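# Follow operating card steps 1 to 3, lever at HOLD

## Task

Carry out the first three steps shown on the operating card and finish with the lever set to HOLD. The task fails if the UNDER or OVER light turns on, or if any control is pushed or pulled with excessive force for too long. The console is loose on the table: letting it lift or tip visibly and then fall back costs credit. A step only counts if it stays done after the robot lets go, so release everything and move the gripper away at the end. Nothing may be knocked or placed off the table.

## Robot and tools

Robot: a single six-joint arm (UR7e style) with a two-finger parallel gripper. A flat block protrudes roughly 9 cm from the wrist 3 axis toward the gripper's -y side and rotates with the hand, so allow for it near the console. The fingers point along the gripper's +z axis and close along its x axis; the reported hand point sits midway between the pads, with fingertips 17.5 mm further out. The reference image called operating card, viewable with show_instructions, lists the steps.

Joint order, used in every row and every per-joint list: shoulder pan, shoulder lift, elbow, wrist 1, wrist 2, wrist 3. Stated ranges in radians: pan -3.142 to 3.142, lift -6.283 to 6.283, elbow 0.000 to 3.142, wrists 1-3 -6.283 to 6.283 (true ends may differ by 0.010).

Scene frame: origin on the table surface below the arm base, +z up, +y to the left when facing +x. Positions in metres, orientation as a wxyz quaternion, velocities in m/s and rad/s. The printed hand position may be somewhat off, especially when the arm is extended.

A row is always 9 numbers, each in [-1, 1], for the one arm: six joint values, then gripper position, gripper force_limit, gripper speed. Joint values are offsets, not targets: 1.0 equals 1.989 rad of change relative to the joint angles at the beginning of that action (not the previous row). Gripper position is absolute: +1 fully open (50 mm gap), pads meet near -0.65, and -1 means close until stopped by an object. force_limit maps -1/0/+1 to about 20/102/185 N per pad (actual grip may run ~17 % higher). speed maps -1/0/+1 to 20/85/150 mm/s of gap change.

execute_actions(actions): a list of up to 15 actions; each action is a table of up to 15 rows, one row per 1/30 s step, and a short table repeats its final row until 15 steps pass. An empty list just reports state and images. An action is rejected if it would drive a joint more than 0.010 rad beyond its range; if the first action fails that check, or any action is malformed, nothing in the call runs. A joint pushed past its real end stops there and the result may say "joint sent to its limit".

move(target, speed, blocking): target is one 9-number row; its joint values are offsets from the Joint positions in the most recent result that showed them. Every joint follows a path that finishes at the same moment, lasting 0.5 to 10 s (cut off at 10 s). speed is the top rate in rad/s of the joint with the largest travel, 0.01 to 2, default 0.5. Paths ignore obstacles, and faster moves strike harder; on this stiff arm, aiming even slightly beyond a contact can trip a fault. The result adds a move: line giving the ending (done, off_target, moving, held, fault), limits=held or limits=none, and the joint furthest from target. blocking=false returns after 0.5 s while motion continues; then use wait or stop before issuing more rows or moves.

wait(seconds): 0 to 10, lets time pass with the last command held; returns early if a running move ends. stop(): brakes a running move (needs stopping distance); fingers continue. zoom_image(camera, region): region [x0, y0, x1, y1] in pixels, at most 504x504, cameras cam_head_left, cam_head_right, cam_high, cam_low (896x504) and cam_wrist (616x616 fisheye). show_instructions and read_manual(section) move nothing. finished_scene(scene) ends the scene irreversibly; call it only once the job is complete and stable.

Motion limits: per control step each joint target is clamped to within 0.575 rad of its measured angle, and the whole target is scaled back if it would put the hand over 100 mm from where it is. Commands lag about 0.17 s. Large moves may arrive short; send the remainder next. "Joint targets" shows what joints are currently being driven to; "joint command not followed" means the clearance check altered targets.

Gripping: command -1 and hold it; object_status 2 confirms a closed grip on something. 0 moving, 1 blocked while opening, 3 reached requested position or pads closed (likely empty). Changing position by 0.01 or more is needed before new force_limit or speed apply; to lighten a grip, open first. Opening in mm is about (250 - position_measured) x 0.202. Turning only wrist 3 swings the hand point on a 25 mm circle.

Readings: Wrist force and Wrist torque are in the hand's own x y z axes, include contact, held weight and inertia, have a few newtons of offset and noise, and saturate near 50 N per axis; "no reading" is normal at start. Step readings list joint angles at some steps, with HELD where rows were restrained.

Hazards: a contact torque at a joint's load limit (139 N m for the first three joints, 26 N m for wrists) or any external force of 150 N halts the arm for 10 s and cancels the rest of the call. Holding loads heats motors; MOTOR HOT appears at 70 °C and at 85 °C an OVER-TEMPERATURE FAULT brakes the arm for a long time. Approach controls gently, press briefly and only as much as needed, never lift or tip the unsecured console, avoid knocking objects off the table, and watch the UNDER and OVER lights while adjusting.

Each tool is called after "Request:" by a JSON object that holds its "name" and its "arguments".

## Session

Request:
{"name": "show_instructions", "arguments": {}}

Request:
{"name": "execute_actions", "arguments": {"actions": []}}

Reference images for this scene: operating card.

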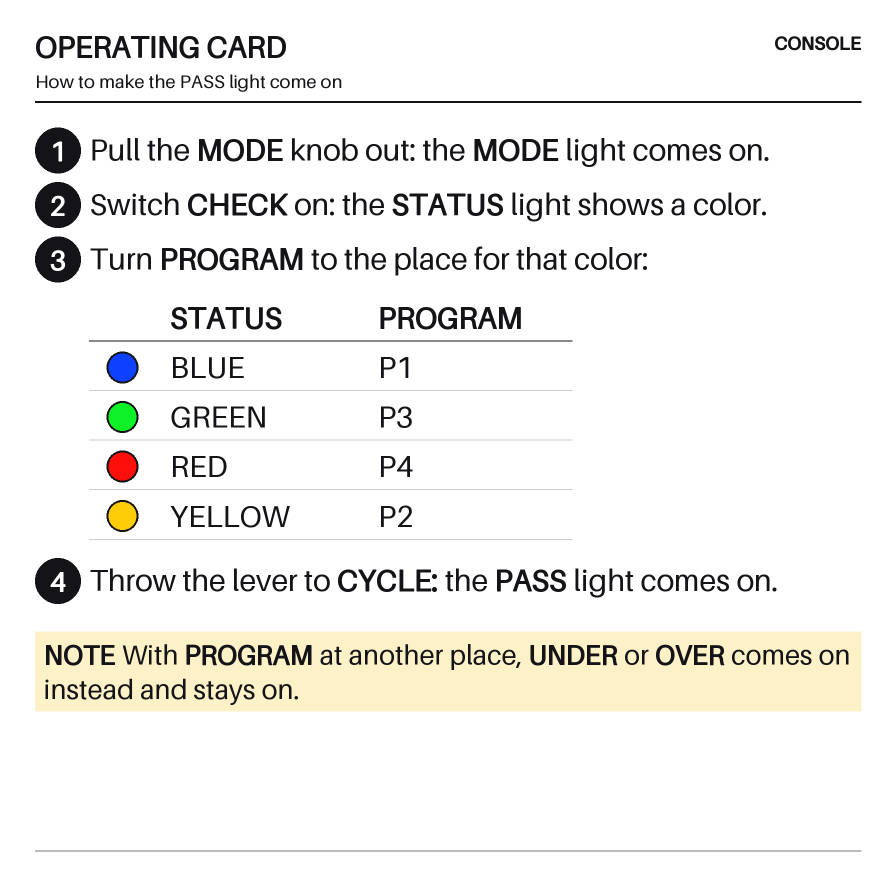

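Scene clock: 0.00 s.
end_effector_position=(+0.6648, -0.0743, +0.3613) position_measured=3 object_status=3 end_effector_quat_wxyz=(-0.069, -0.535, +0.840, -0.056) end_effector_velocity=(+0.000, -0.000, -0.000) end_effector_angular_velocity=(+0.000, +0.001, +0.001)
Joint names: [shoulder pan, shoulder lift, elbow, wrist 1, wrist 2, wrist 3]
Joint positions: [ 0.262 -1.943  1.915 -2.224 -2.117 -2.753]
Joint velocities: [-0.001  0.    -0.     0.001  0.001 -0.001]
Motor temperatures (°C, as the motors report them): [28 30 32 38 35 38]
Wrist force (N, on the end effector, along its own x y z axes, offset not removed): no reading
Wrist torque (N m, same axes, about the end effector's origin, offset not removed): no reading
Joint targets: [0.262 -1.943 1.915 -2.224 -2.117 -2.753]
camera_calibration (this result's frames):
cam_wrist: T_world_to_cam=[[-0.457195, -0.874606, 0.161361, 0.188355], [-0.832496, 0.484695, 0.268369, 0.489104], [-0.312928, -0.0116357, -0.949706, 0.694168], [0, 0, 0, 1]] pos_world=[0.710516, -0.0642524, 0.497602]

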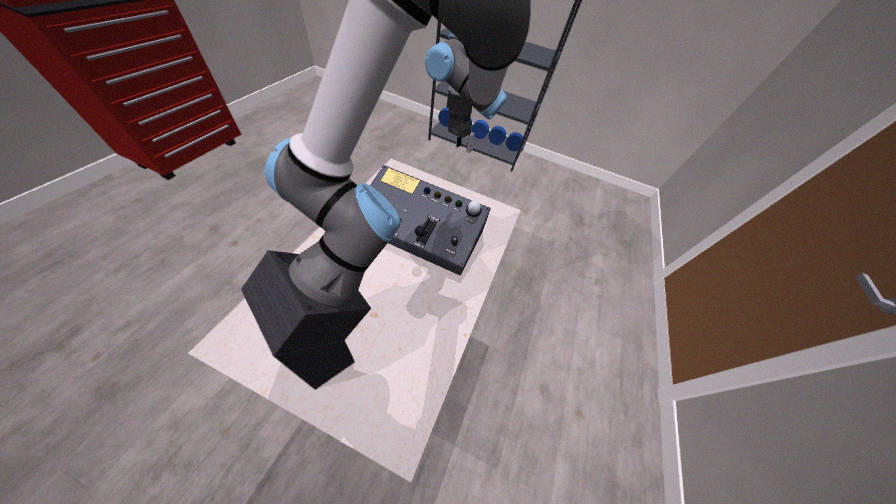

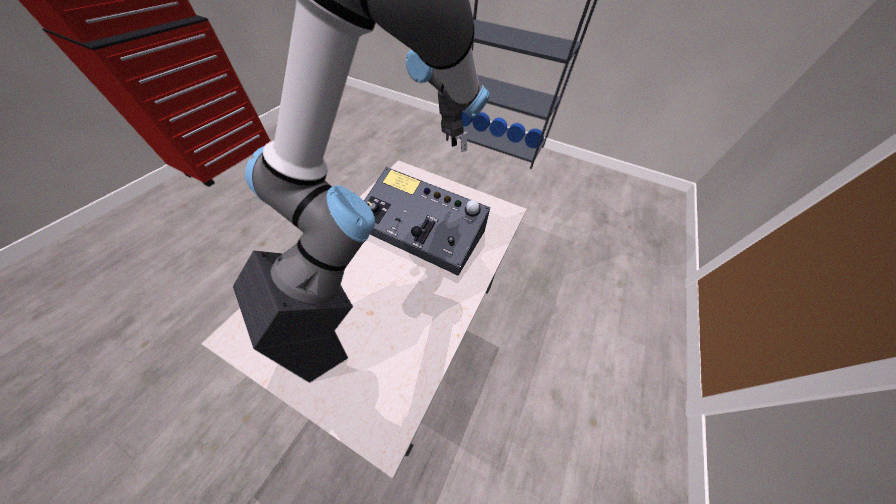

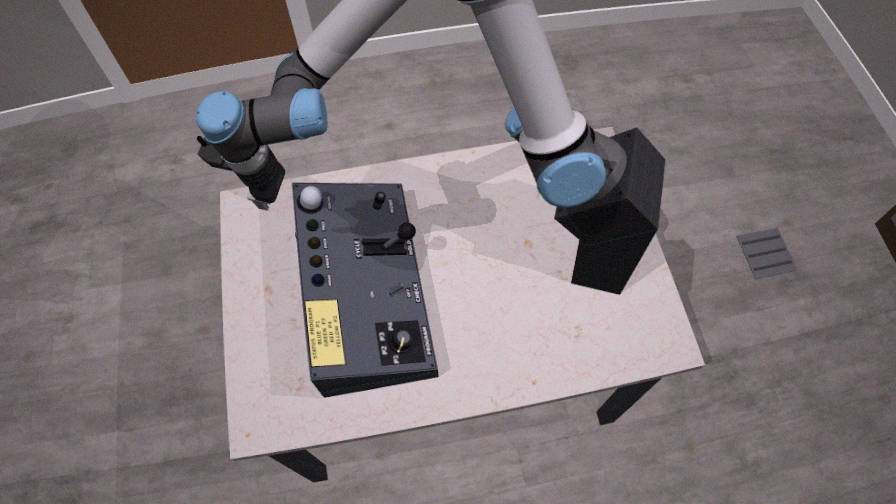

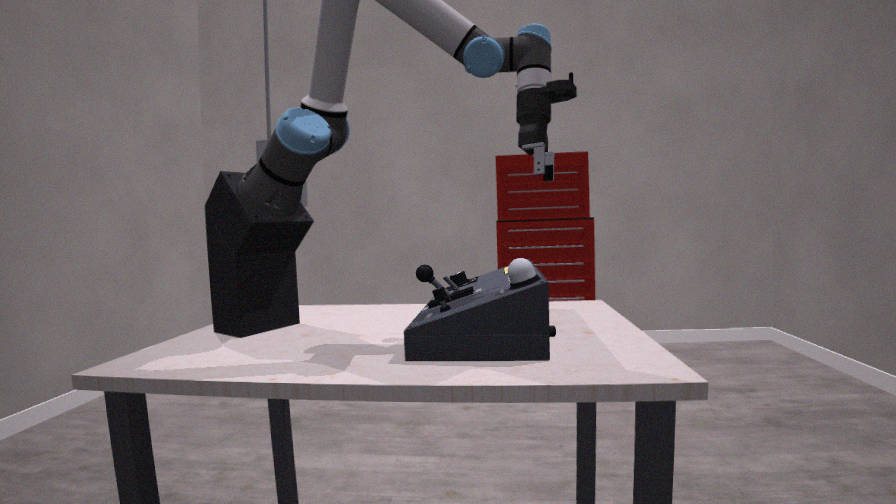

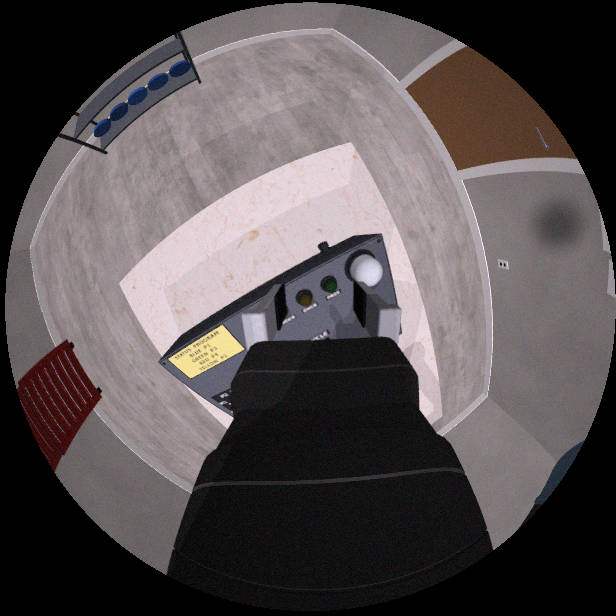

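Request:
{"name": "zoom_image", "arguments": {"camera": "cam_low", "region": [390,250,570,370]}}

Request:
{"name": "zoom_image", "arguments": {"camera": "cam_high", "region": [280,170,460,400]}}

Region (390, 250, 570, 370) of cam_low's 896x504 image, scaled by 2.800, with more detail than that image has.

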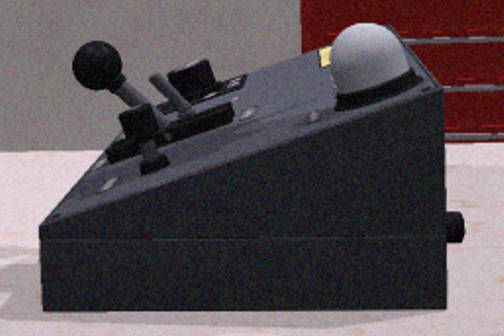

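Region (280, 170, 460, 400) of cam_high's 896x504 image, scaled by 2.191, with more detail than that image has; it fills the left 394 columns of this view, and the rest is white.

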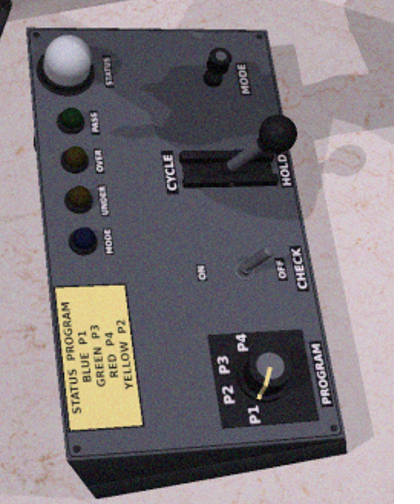

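Request:
{"name": "move", "arguments": {"target": [-0.4968,-0.0607,0.3611,-0.3364,0.4374,-0.5913,1,-0.7,0], "speed": 1.0}}

Request:
{"name": "zoom_image", "arguments": {"camera": "cam_low", "region": [390,230,510,320]}}

Request:
{"name": "zoom_image", "arguments": {"camera": "cam_wrist", "region": [239,230,399,350]}}

Scene clock: 52.23 s.
end_effector_position=(+0.4422, -0.1718, +0.1656) position_measured=3 object_status=3 end_effector_quat_wxyz=(+0.001, +0.708, -0.706, -0.000) end_effector_velocity=(-0.000, -0.001, +0.000) end_effector_angular_velocity=(-0.002, +0.000, +0.001)
Joint names: [shoulder pan, shoulder lift, elbow, wrist 1, wrist 2, wrist 3]
Joint positions: [-0.726 -2.063  2.633 -2.893 -1.248 -3.929]
Joint velocities: [-0.001 -0.001  0.    -0.001 -0.001 -0.002]
Motor temperatures (°C, as the motors report them): [28 30 32 38 35 38]
Wrist force (N, on the end effector, along its own x y z axes, offset not removed): [1.0 0.4 -1.4]
Wrist torque (N m, same axes, about the end effector's origin, offset not removed): [0.11 -0.07 -0.02]
Joint targets: [-0.726 -2.063 2.633 -2.893 -1.248 -3.929]
move: done; limits=none; farthest joint: the shoulder pan, 0.000 radians from its target (0.988 radians at the start)
camera_calibration (this result's frames):
cam_wrist: T_world_to_cam=[[-0.0407748, -0.999075, -0.0136744, -0.143682], [-0.953505, 0.0348176, 0.299361, 0.374703], [-0.298608, 0.025245, -0.954042, 0.438211], [0, 0, 0, 1]] pos_world=[0.482276, -0.167658, 0.303936]

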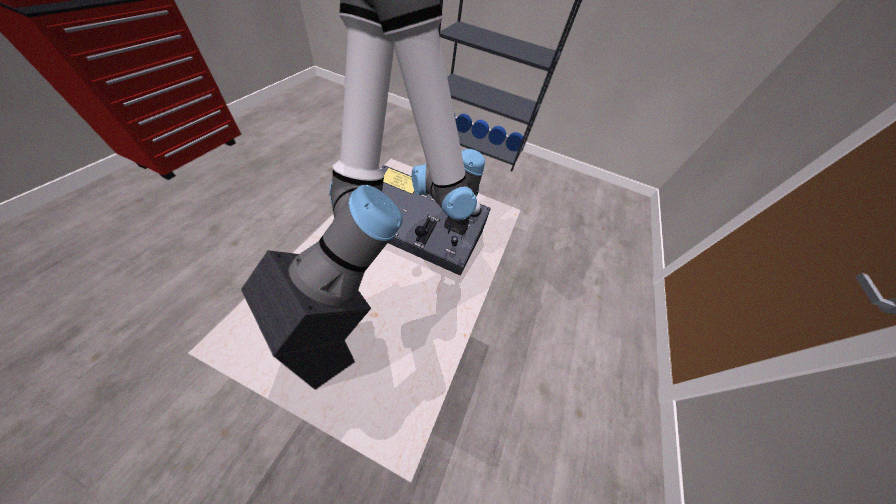

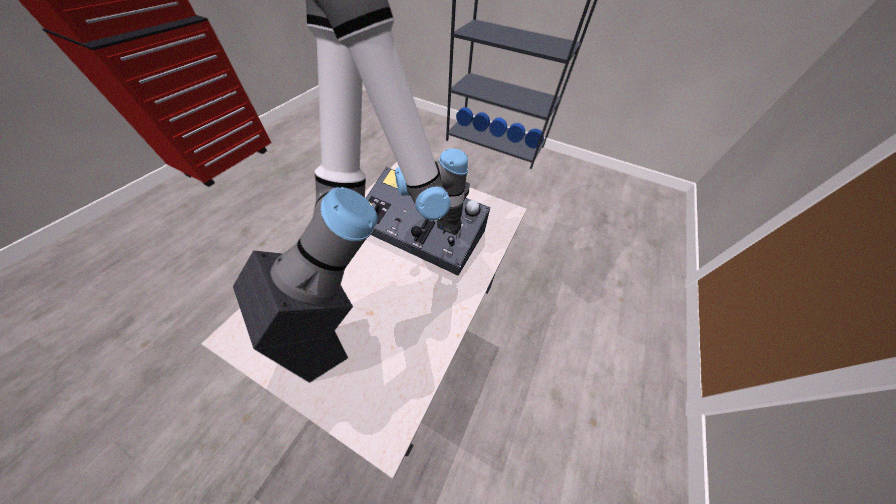

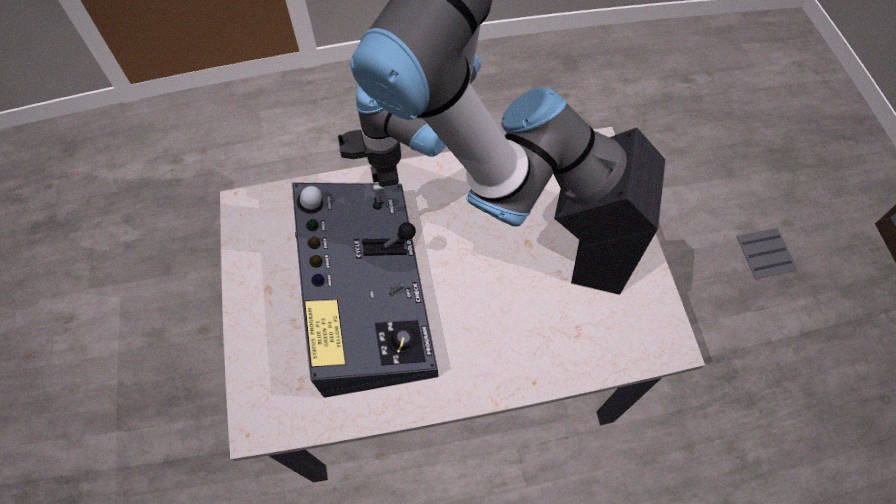

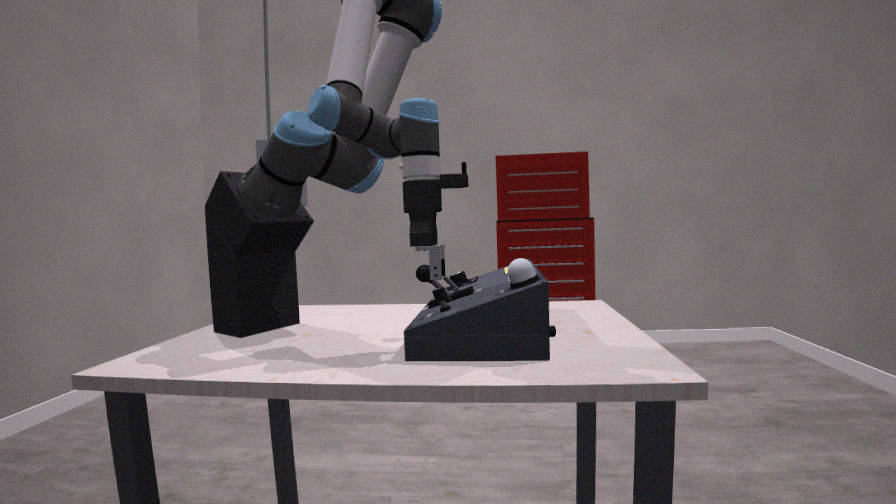

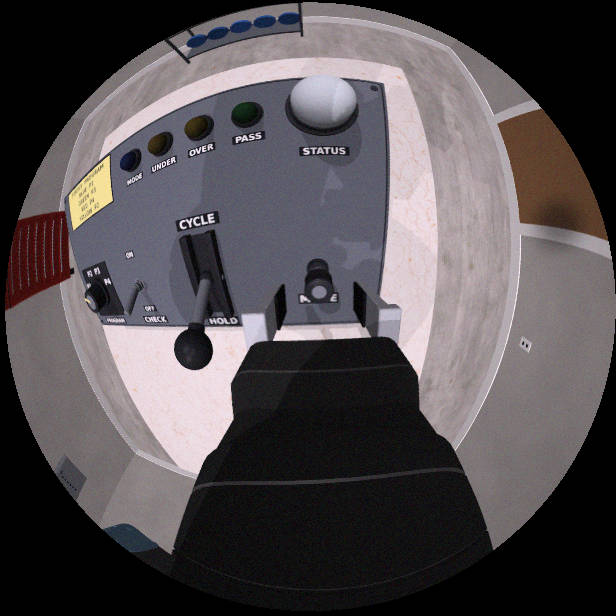

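Region (390, 230, 510, 320) of cam_low's 896x504 image, scaled by 4.200, with more detail than that image has; it fills the top 378 rows of this view, and the rest is white.

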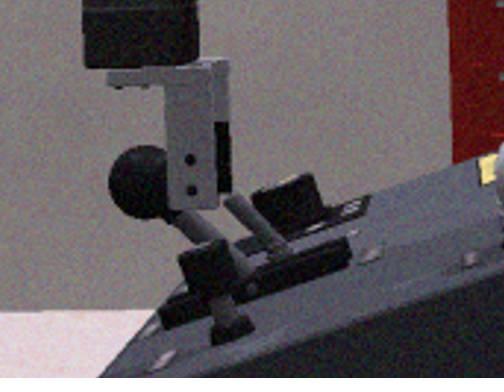

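Region (239, 230, 399, 350) of cam_wrist's 616x616 image, scaled by 3.150, with more detail than that image has; it fills the top 378 rows of this view, and the rest is white.

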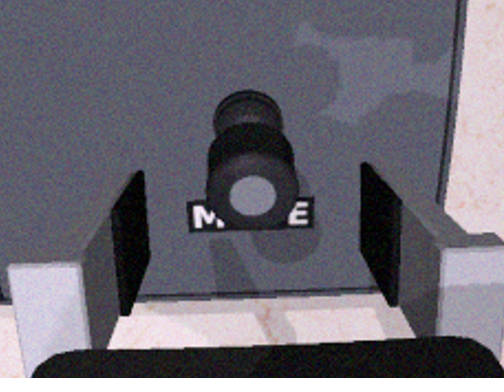

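Request:
{"name": "move", "arguments": {"target": [0.0338,0.1243,-0.0092,-0.1227,-0.0234,0.0257,0.5,-0.7,0], "speed": 0.5}}

Request:
{"name": "execute_actions", "arguments": {"actions": [[[0,0,0,0,0,0,-1,-0.7,-0.6]]]}}

Request:
{"name": "zoom_image", "arguments": {"camera": "cam_low", "region": [390,230,510,320]}}

Scene clock: 77.53 s.
end_effector_position=(+0.4442, -0.1719, +0.1195) position_measured=78 object_status=3 end_effector_quat_wxyz=(+0.001, +0.708, -0.706, -0.000) end_effector_velocity=(-0.000, +0.001, -0.001) end_effector_angular_velocity=(+0.001, +0.001, +0.002)
Joint names: [shoulder pan, shoulder lift, elbow, wrist 1, wrist 2, wrist 3]
Joint positions: [-0.659 -1.816  2.614 -3.137 -1.294 -3.878]
Joint velocities: [ 0.001  0.002  0.001 -0.002 -0.    -0.001]
Motor temperatures (°C, as the motors report them): [28 30 32 38 35 38]
Wrist force (N, on the end effector, along its own x y z axes, offset not removed): [0.9 1.7 0.5]
Wrist torque (N m, same axes, about the end effector's origin, offset not removed): [0.40 -0.02 -0.15]
Joint targets: [-0.659 -1.816 2.614 -3.137 -1.294 -3.878]
move: done; limits=none; farthest joint: the shoulder pan, 0.000 radians from its target (0.067 radians at the start)
camera_calibration (this result's frames):
cam_wrist: T_world_to_cam=[[-0.0408771, -0.999073, -0.0134787, -0.144313], [-0.953472, 0.0349714, 0.299447, 0.390345], [-0.298699, 0.0250921, -0.954018, 0.394894], [0, 0, 0, 1]] pos_world=[0.484238, -0.167739, 0.257902]

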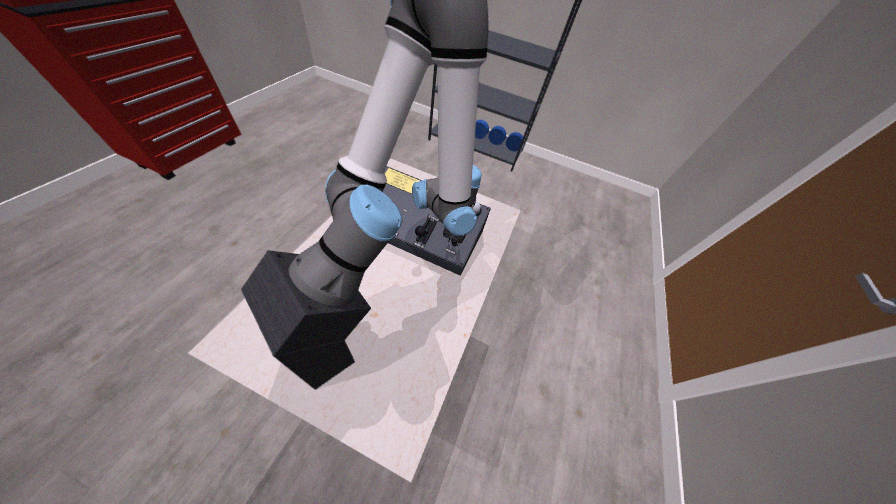

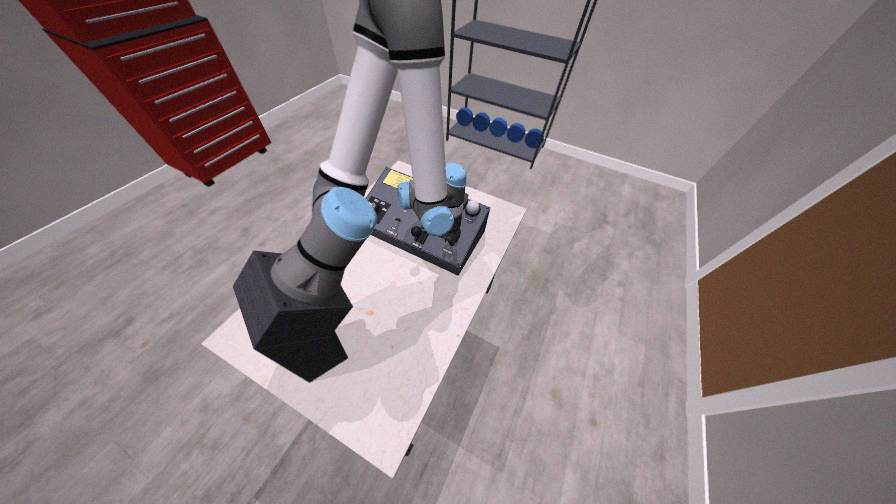

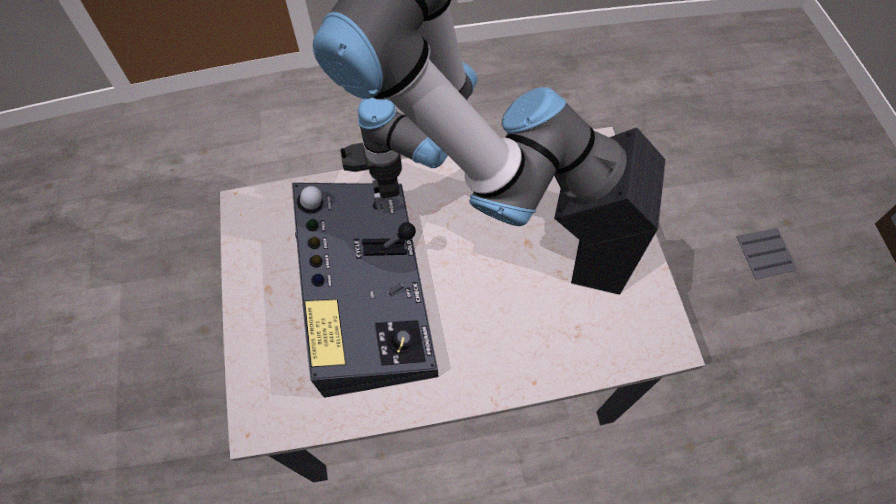

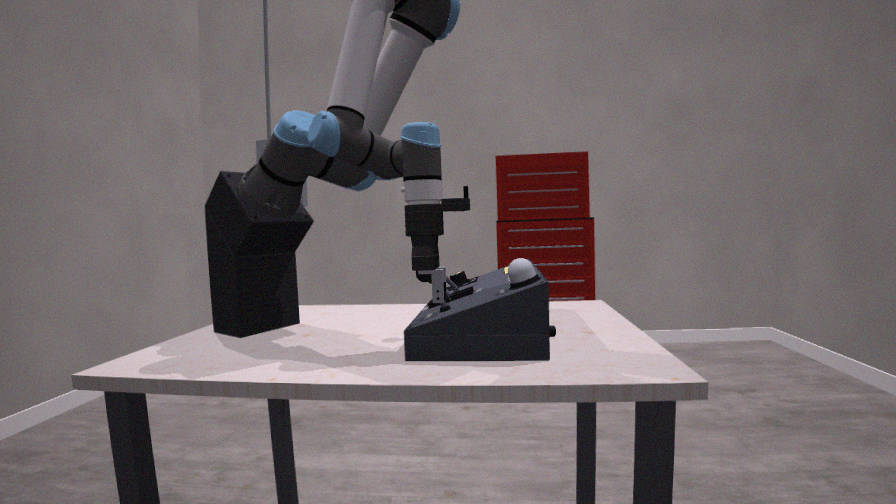

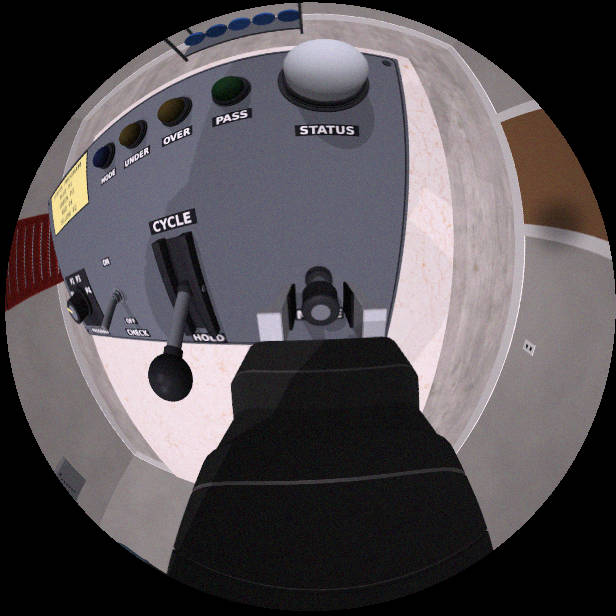

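Scene clock: 78.03 s.
end_effector_position=(+0.4442, -0.1719, +0.1195) position_measured=130 object_status=2 end_effector_quat_wxyz=(+0.001, +0.708, -0.706, -0.000) end_effector_velocity=(+0.000, -0.000, -0.000) end_effector_angular_velocity=(-0.000, +0.000, -0.003)
Joint names: [shoulder pan, shoulder lift, elbow, wrist 1, wrist 2, wrist 3]
Joint positions: [-0.659 -1.816  2.614 -3.137 -1.294 -3.878]
Joint velocities: [ 0.     0.001 -0.001 -0.    -0.     0.003]
Motor temperatures (°C, as the motors report them): [28 30 32 38 35 38]
Wrist force (N, on the end effector, along its own x y z axes, offset not removed): [1.2 0.9 -0.4]
Wrist torque (N m, same axes, about the end effector's origin, offset not removed): [0.22 0.30 -0.08]
Joint targets: [-0.659 -1.816 2.614 -3.137 -1.294 -3.878]
Step readings (joint positions):
0: [-0.659 -1.816 2.614 -3.137 -1.294 -3.878]
1: [-0.659 -1.816 2.614 -3.137 -1.294 -3.878]
2: [-0.659 -1.816 2.614 -3.137 -1.294 -3.878]
4: [-0.659 -1.816 2.614 -3.137 -1.294 -3.878]
8: [-0.659 -1.816 2.614 -3.137 -1.294 -3.878]
15: Joint positions above
camera_calibration (this result's frames):
cam_wrist: T_world_to_cam=[[-0.0408756, -0.999074, -0.0134554, -0.144325], [-0.953468, 0.0349767, 0.299457, 0.390346], [-0.298709, 0.0250698, -0.954015, 0.394886], [0, 0, 0, 1]] pos_world=[0.484239, -0.167744, 0.257893]

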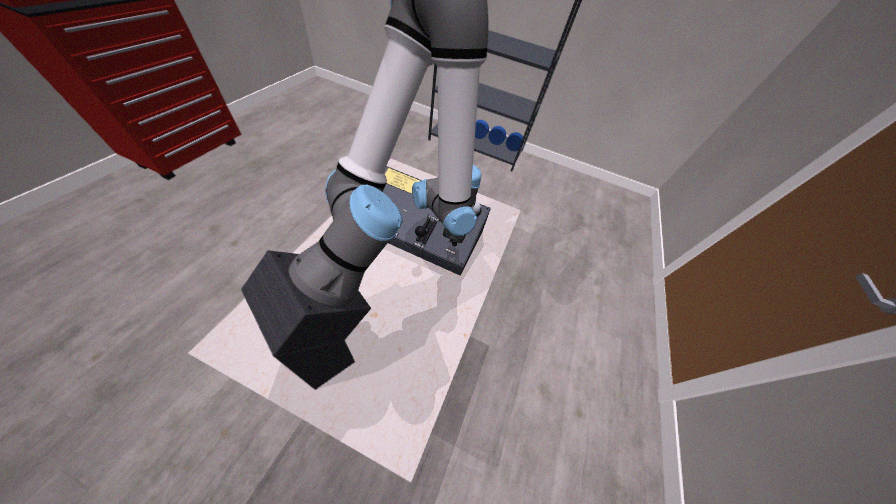

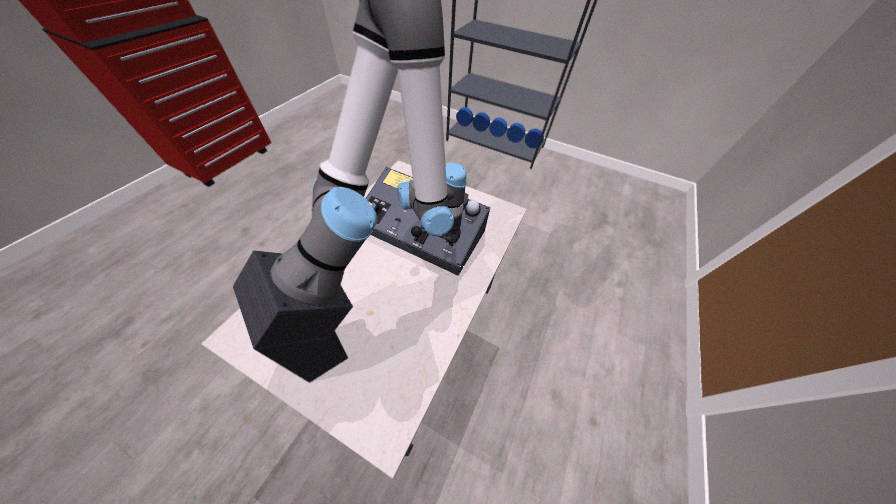

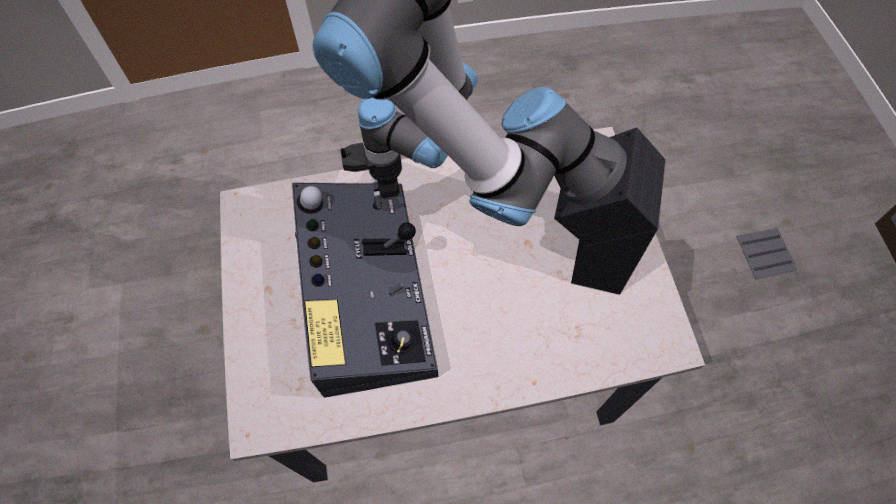

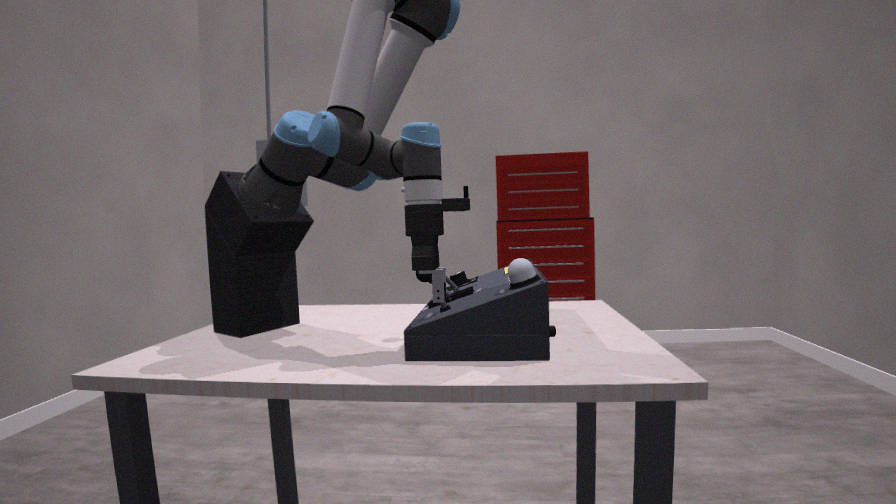

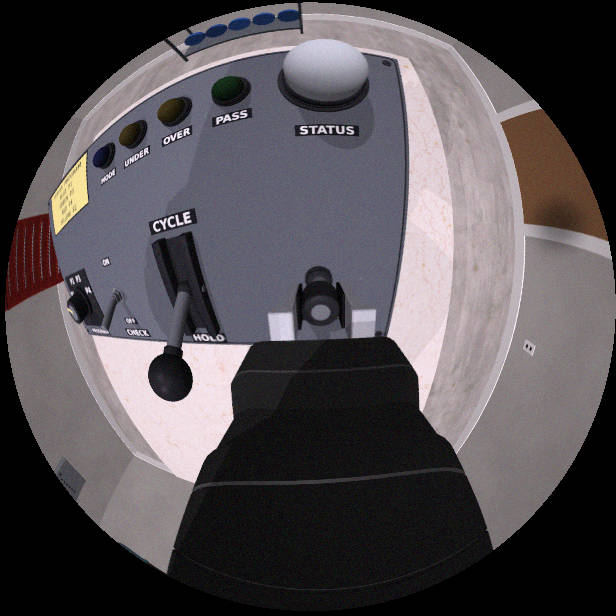

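Region (390, 230, 510, 320) of cam_low's 896x504 image, scaled by 4.200, with more detail than that image has; it fills the top 378 rows of this view, and the rest is white.

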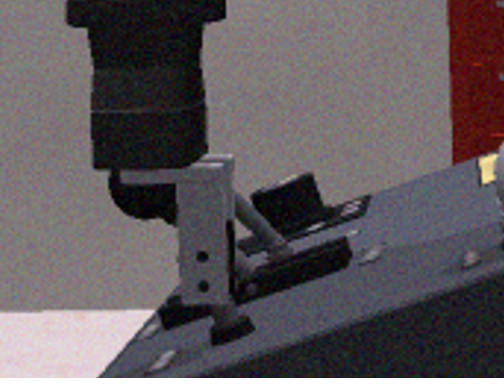

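Pull ~11 mm first.

Request:
{"name": "move", "arguments": {"target": [-0.0110,-0.0288,0.0071,0.0240,0.0076,-0.0083,-1,-0.7,-0.6], "speed": 0.1}}

Scene clock: 81.33 s.
end_effector_position=(+0.4409, -0.1720, +0.1301) position_measured=130 object_status=2 end_effector_quat_wxyz=(+0.001, +0.708, -0.706, -0.000) end_effector_velocity=(+0.001, +0.000, +0.000) end_effector_angular_velocity=(+0.000, -0.002, +0.000)
Joint names: [shoulder pan, shoulder lift, elbow, wrist 1, wrist 2, wrist 3]
Joint positions: [-0.681 -1.873  2.629 -3.089 -1.279 -3.894]
Joint velocities: [-0.001 -0.002  0.     0.001  0.002 -0.   ]
Motor temperatures (°C, as the motors report them): [28 30 32 38 35 38]
Wrist force (N, on the end effector, along its own x y z axes, offset not removed): [-0.9 3.8 -3.3]
Wrist torque (N m, same axes, about the end effector's origin, offset not removed): [0.26 -0.01 -0.07]
Joint targets: [-0.681 -1.874 2.629 -3.089 -1.279 -3.894]
move: done; limits=none; farthest joint: the shoulder pan, 0.000 radians from its target (0.022 radians at the start)
camera_calibration (this result's frames):
cam_wrist: T_world_to_cam=[[-0.0407896, -0.999078, -0.0133997, -0.144422], [-0.953471, 0.0349113, 0.299455, 0.384005], [-0.298711, 0.0249909, -0.954016, 0.403937], [0, 0, 0, 1]] pos_world=[0.480908, -0.167789, 0.268435]

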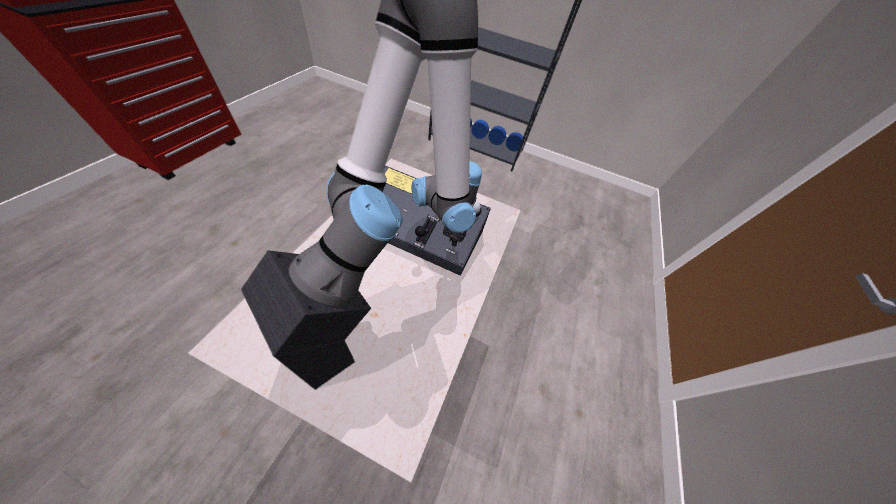

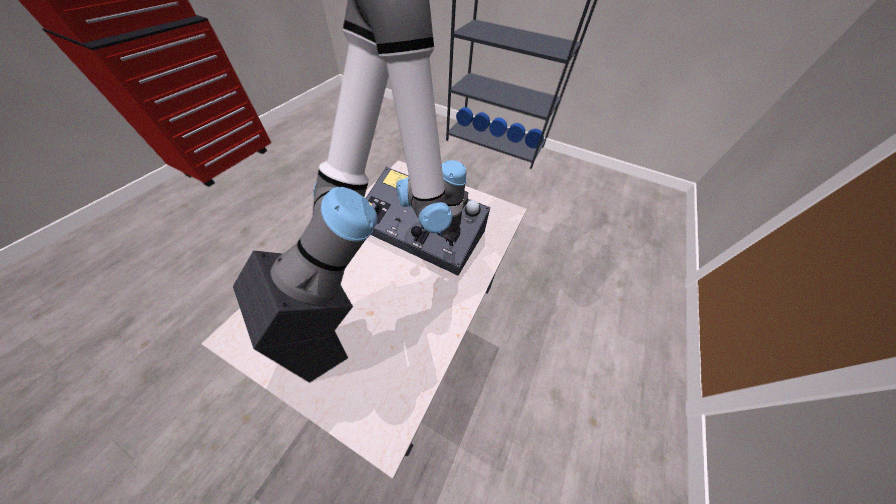

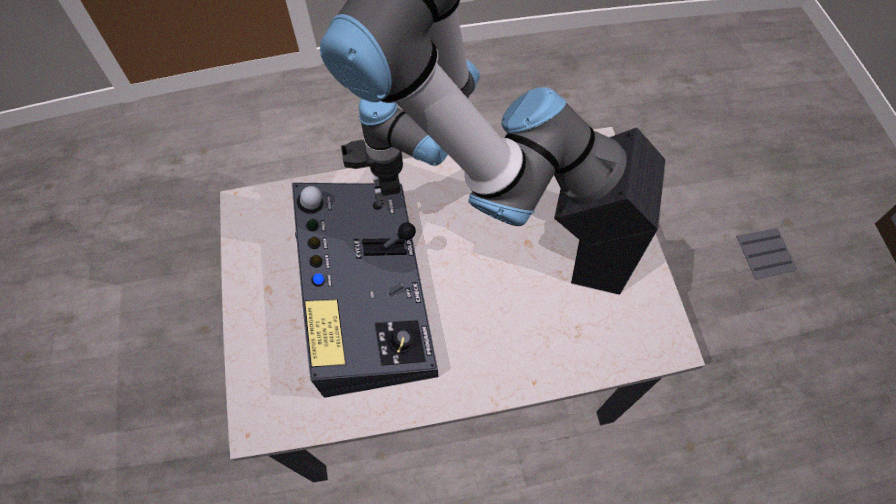

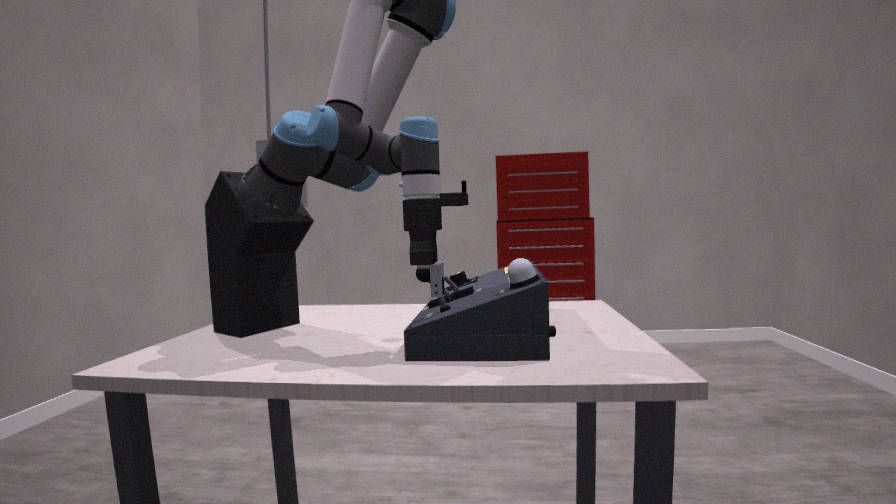

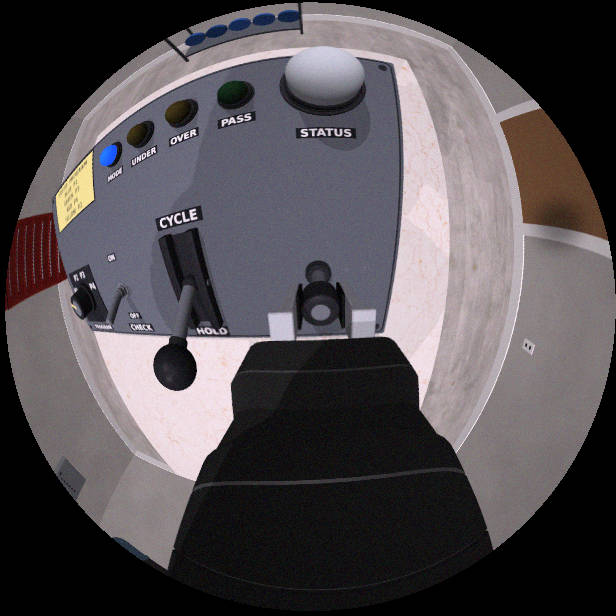

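Request:
{"name": "execute_actions", "arguments": {"actions": [[[0,0,0,0,0,0,0.6,-0.7,0.5],[0,0,0,0,0,0,0.6,-0.7,0.5],[0,0,0,0,0,0,0.6,-0.7,0.5],[0,0,0,0,0,0,0.6,-0.7,0.5],[-0.001,-0.004,0,0.004,0.0007,-0.0008,0.6,-0.7,0.5],[-0.0025,-0.0105,0.0002,0.011,0.0017,-0.002,0.6,-0.7,0.5],[-0.005,-0.021,0.0004,0.0218,0.0035,-0.0039,0.6,-0.7,0.5],[-0.008,-0.034,0.0007,0.035,0.0055,-0.0062,0.6,-0.7,0.5],[-0.0118,-0.05,0.001,0.0515,0.0081,-0.0092,0.6,-0.7,0.5],[-0.0156,-0.066,0.0014,0.068,0.0108,-0.0122,0.6,-0.7,0.5],[-0.0194,-0.082,0.0017,0.0845,0.0134,-0.0151,0.6,-0.7,0.5],[-0.0228,-0.0965,0.002,0.0995,0.0158,-0.0178,0.6,-0.7,0.5],[-0.0257,-0.1085,0.0023,0.112,0.0177,-0.02,0.6,-0.7,0.5],[-0.028,-0.118,0.0025,0.122,0.0193,-0.0218,0.6,-0.7,0.5],[-0.0294,-0.1242,0.0026,0.1281,0.0203,-0.0229,0.6,-0.7,0.5]]]}}

Scene clock: 148.20 s.
end_effector_position=(+0.4424, -0.1724, +0.1631) position_measured=63 object_status=3 end_effector_quat_wxyz=(+0.001, +0.708, -0.706, +0.000) end_effector_velocity=(+0.001, +0.012, +0.133) end_effector_angular_velocity=(-0.005, -0.004, +0.001)
Joint names: [shoulder pan, shoulder lift, elbow, wrist 1, wrist 2, wrist 3]
Joint positions: [-0.723 -2.049  2.632 -2.908 -1.249 -3.928]
Joint velocities: [-0.161 -0.719  0.015  0.737  0.11  -0.122]
Motor temperatures (°C, as the motors report them): [28 30 32 38 35 38]
Wrist force (N, on the end effector, along its own x y z axes, offset not removed): [0.5 -1.2 1.5]
Wrist torque (N m, same axes, about the end effector's origin, offset not removed): [-0.03 0.00 -0.18]
Joint targets: [-0.739 -2.120 2.634 -2.834 -1.239 -3.940]
Step readings (joint positions):
0: [-0.681 -1.874 2.629 -3.089 -1.279 -3.894]
1: [-0.681 -1.874 2.629 -3.089 -1.279 -3.894]
2: [-0.681 -1.874 2.629 -3.089 -1.279 -3.894]
4: [-0.681 -1.874 2.629 -3.089 -1.279 -3.894]
8: [-0.685 -1.890 2.629 -3.072 -1.276 -3.898]
15: Joint positions above
camera_calibration (this result's frames):
cam_wrist: T_world_to_cam=[[-0.0396919, -0.999127, -0.0130168, -0.144897], [-0.953707, 0.0339946, 0.298809, 0.375662], [-0.298105, 0.0242745, -0.954224, 0.435577], [0, 0, 0, 1]] pos_world=[0.482368, -0.168115, 0.301501]

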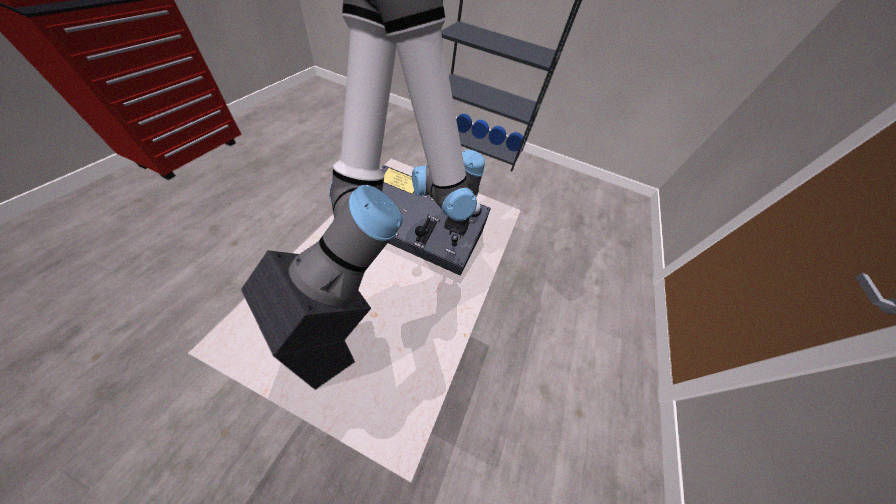

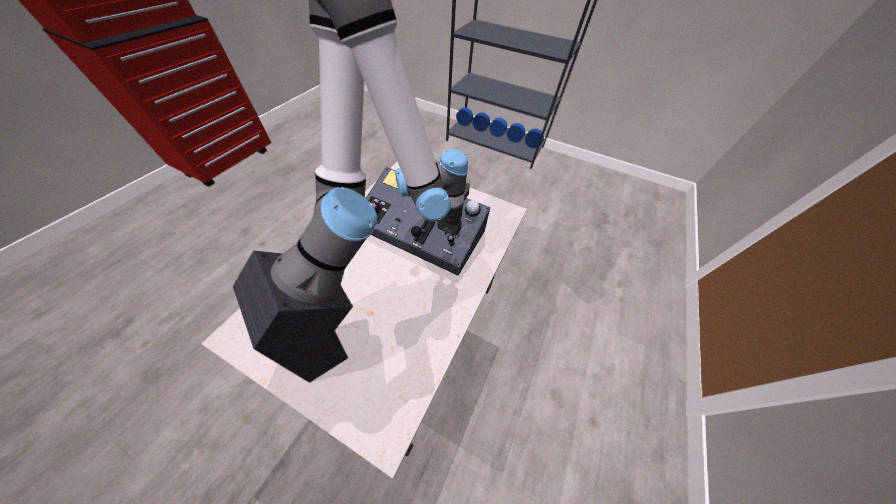

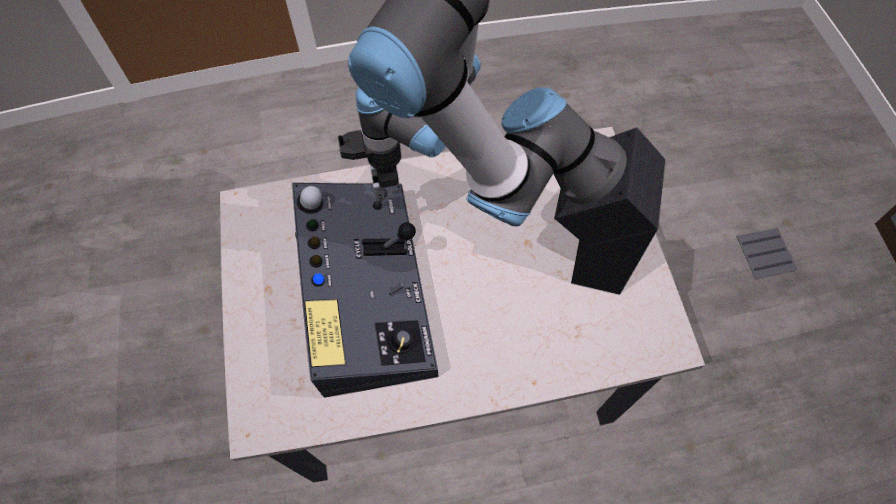

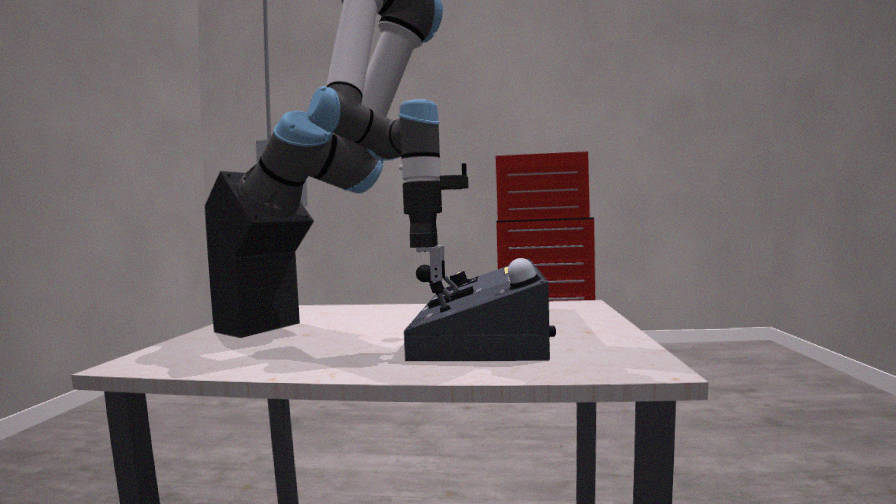

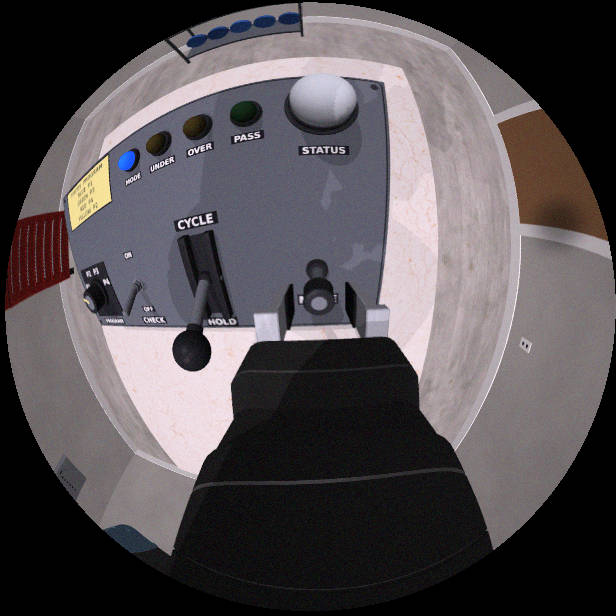

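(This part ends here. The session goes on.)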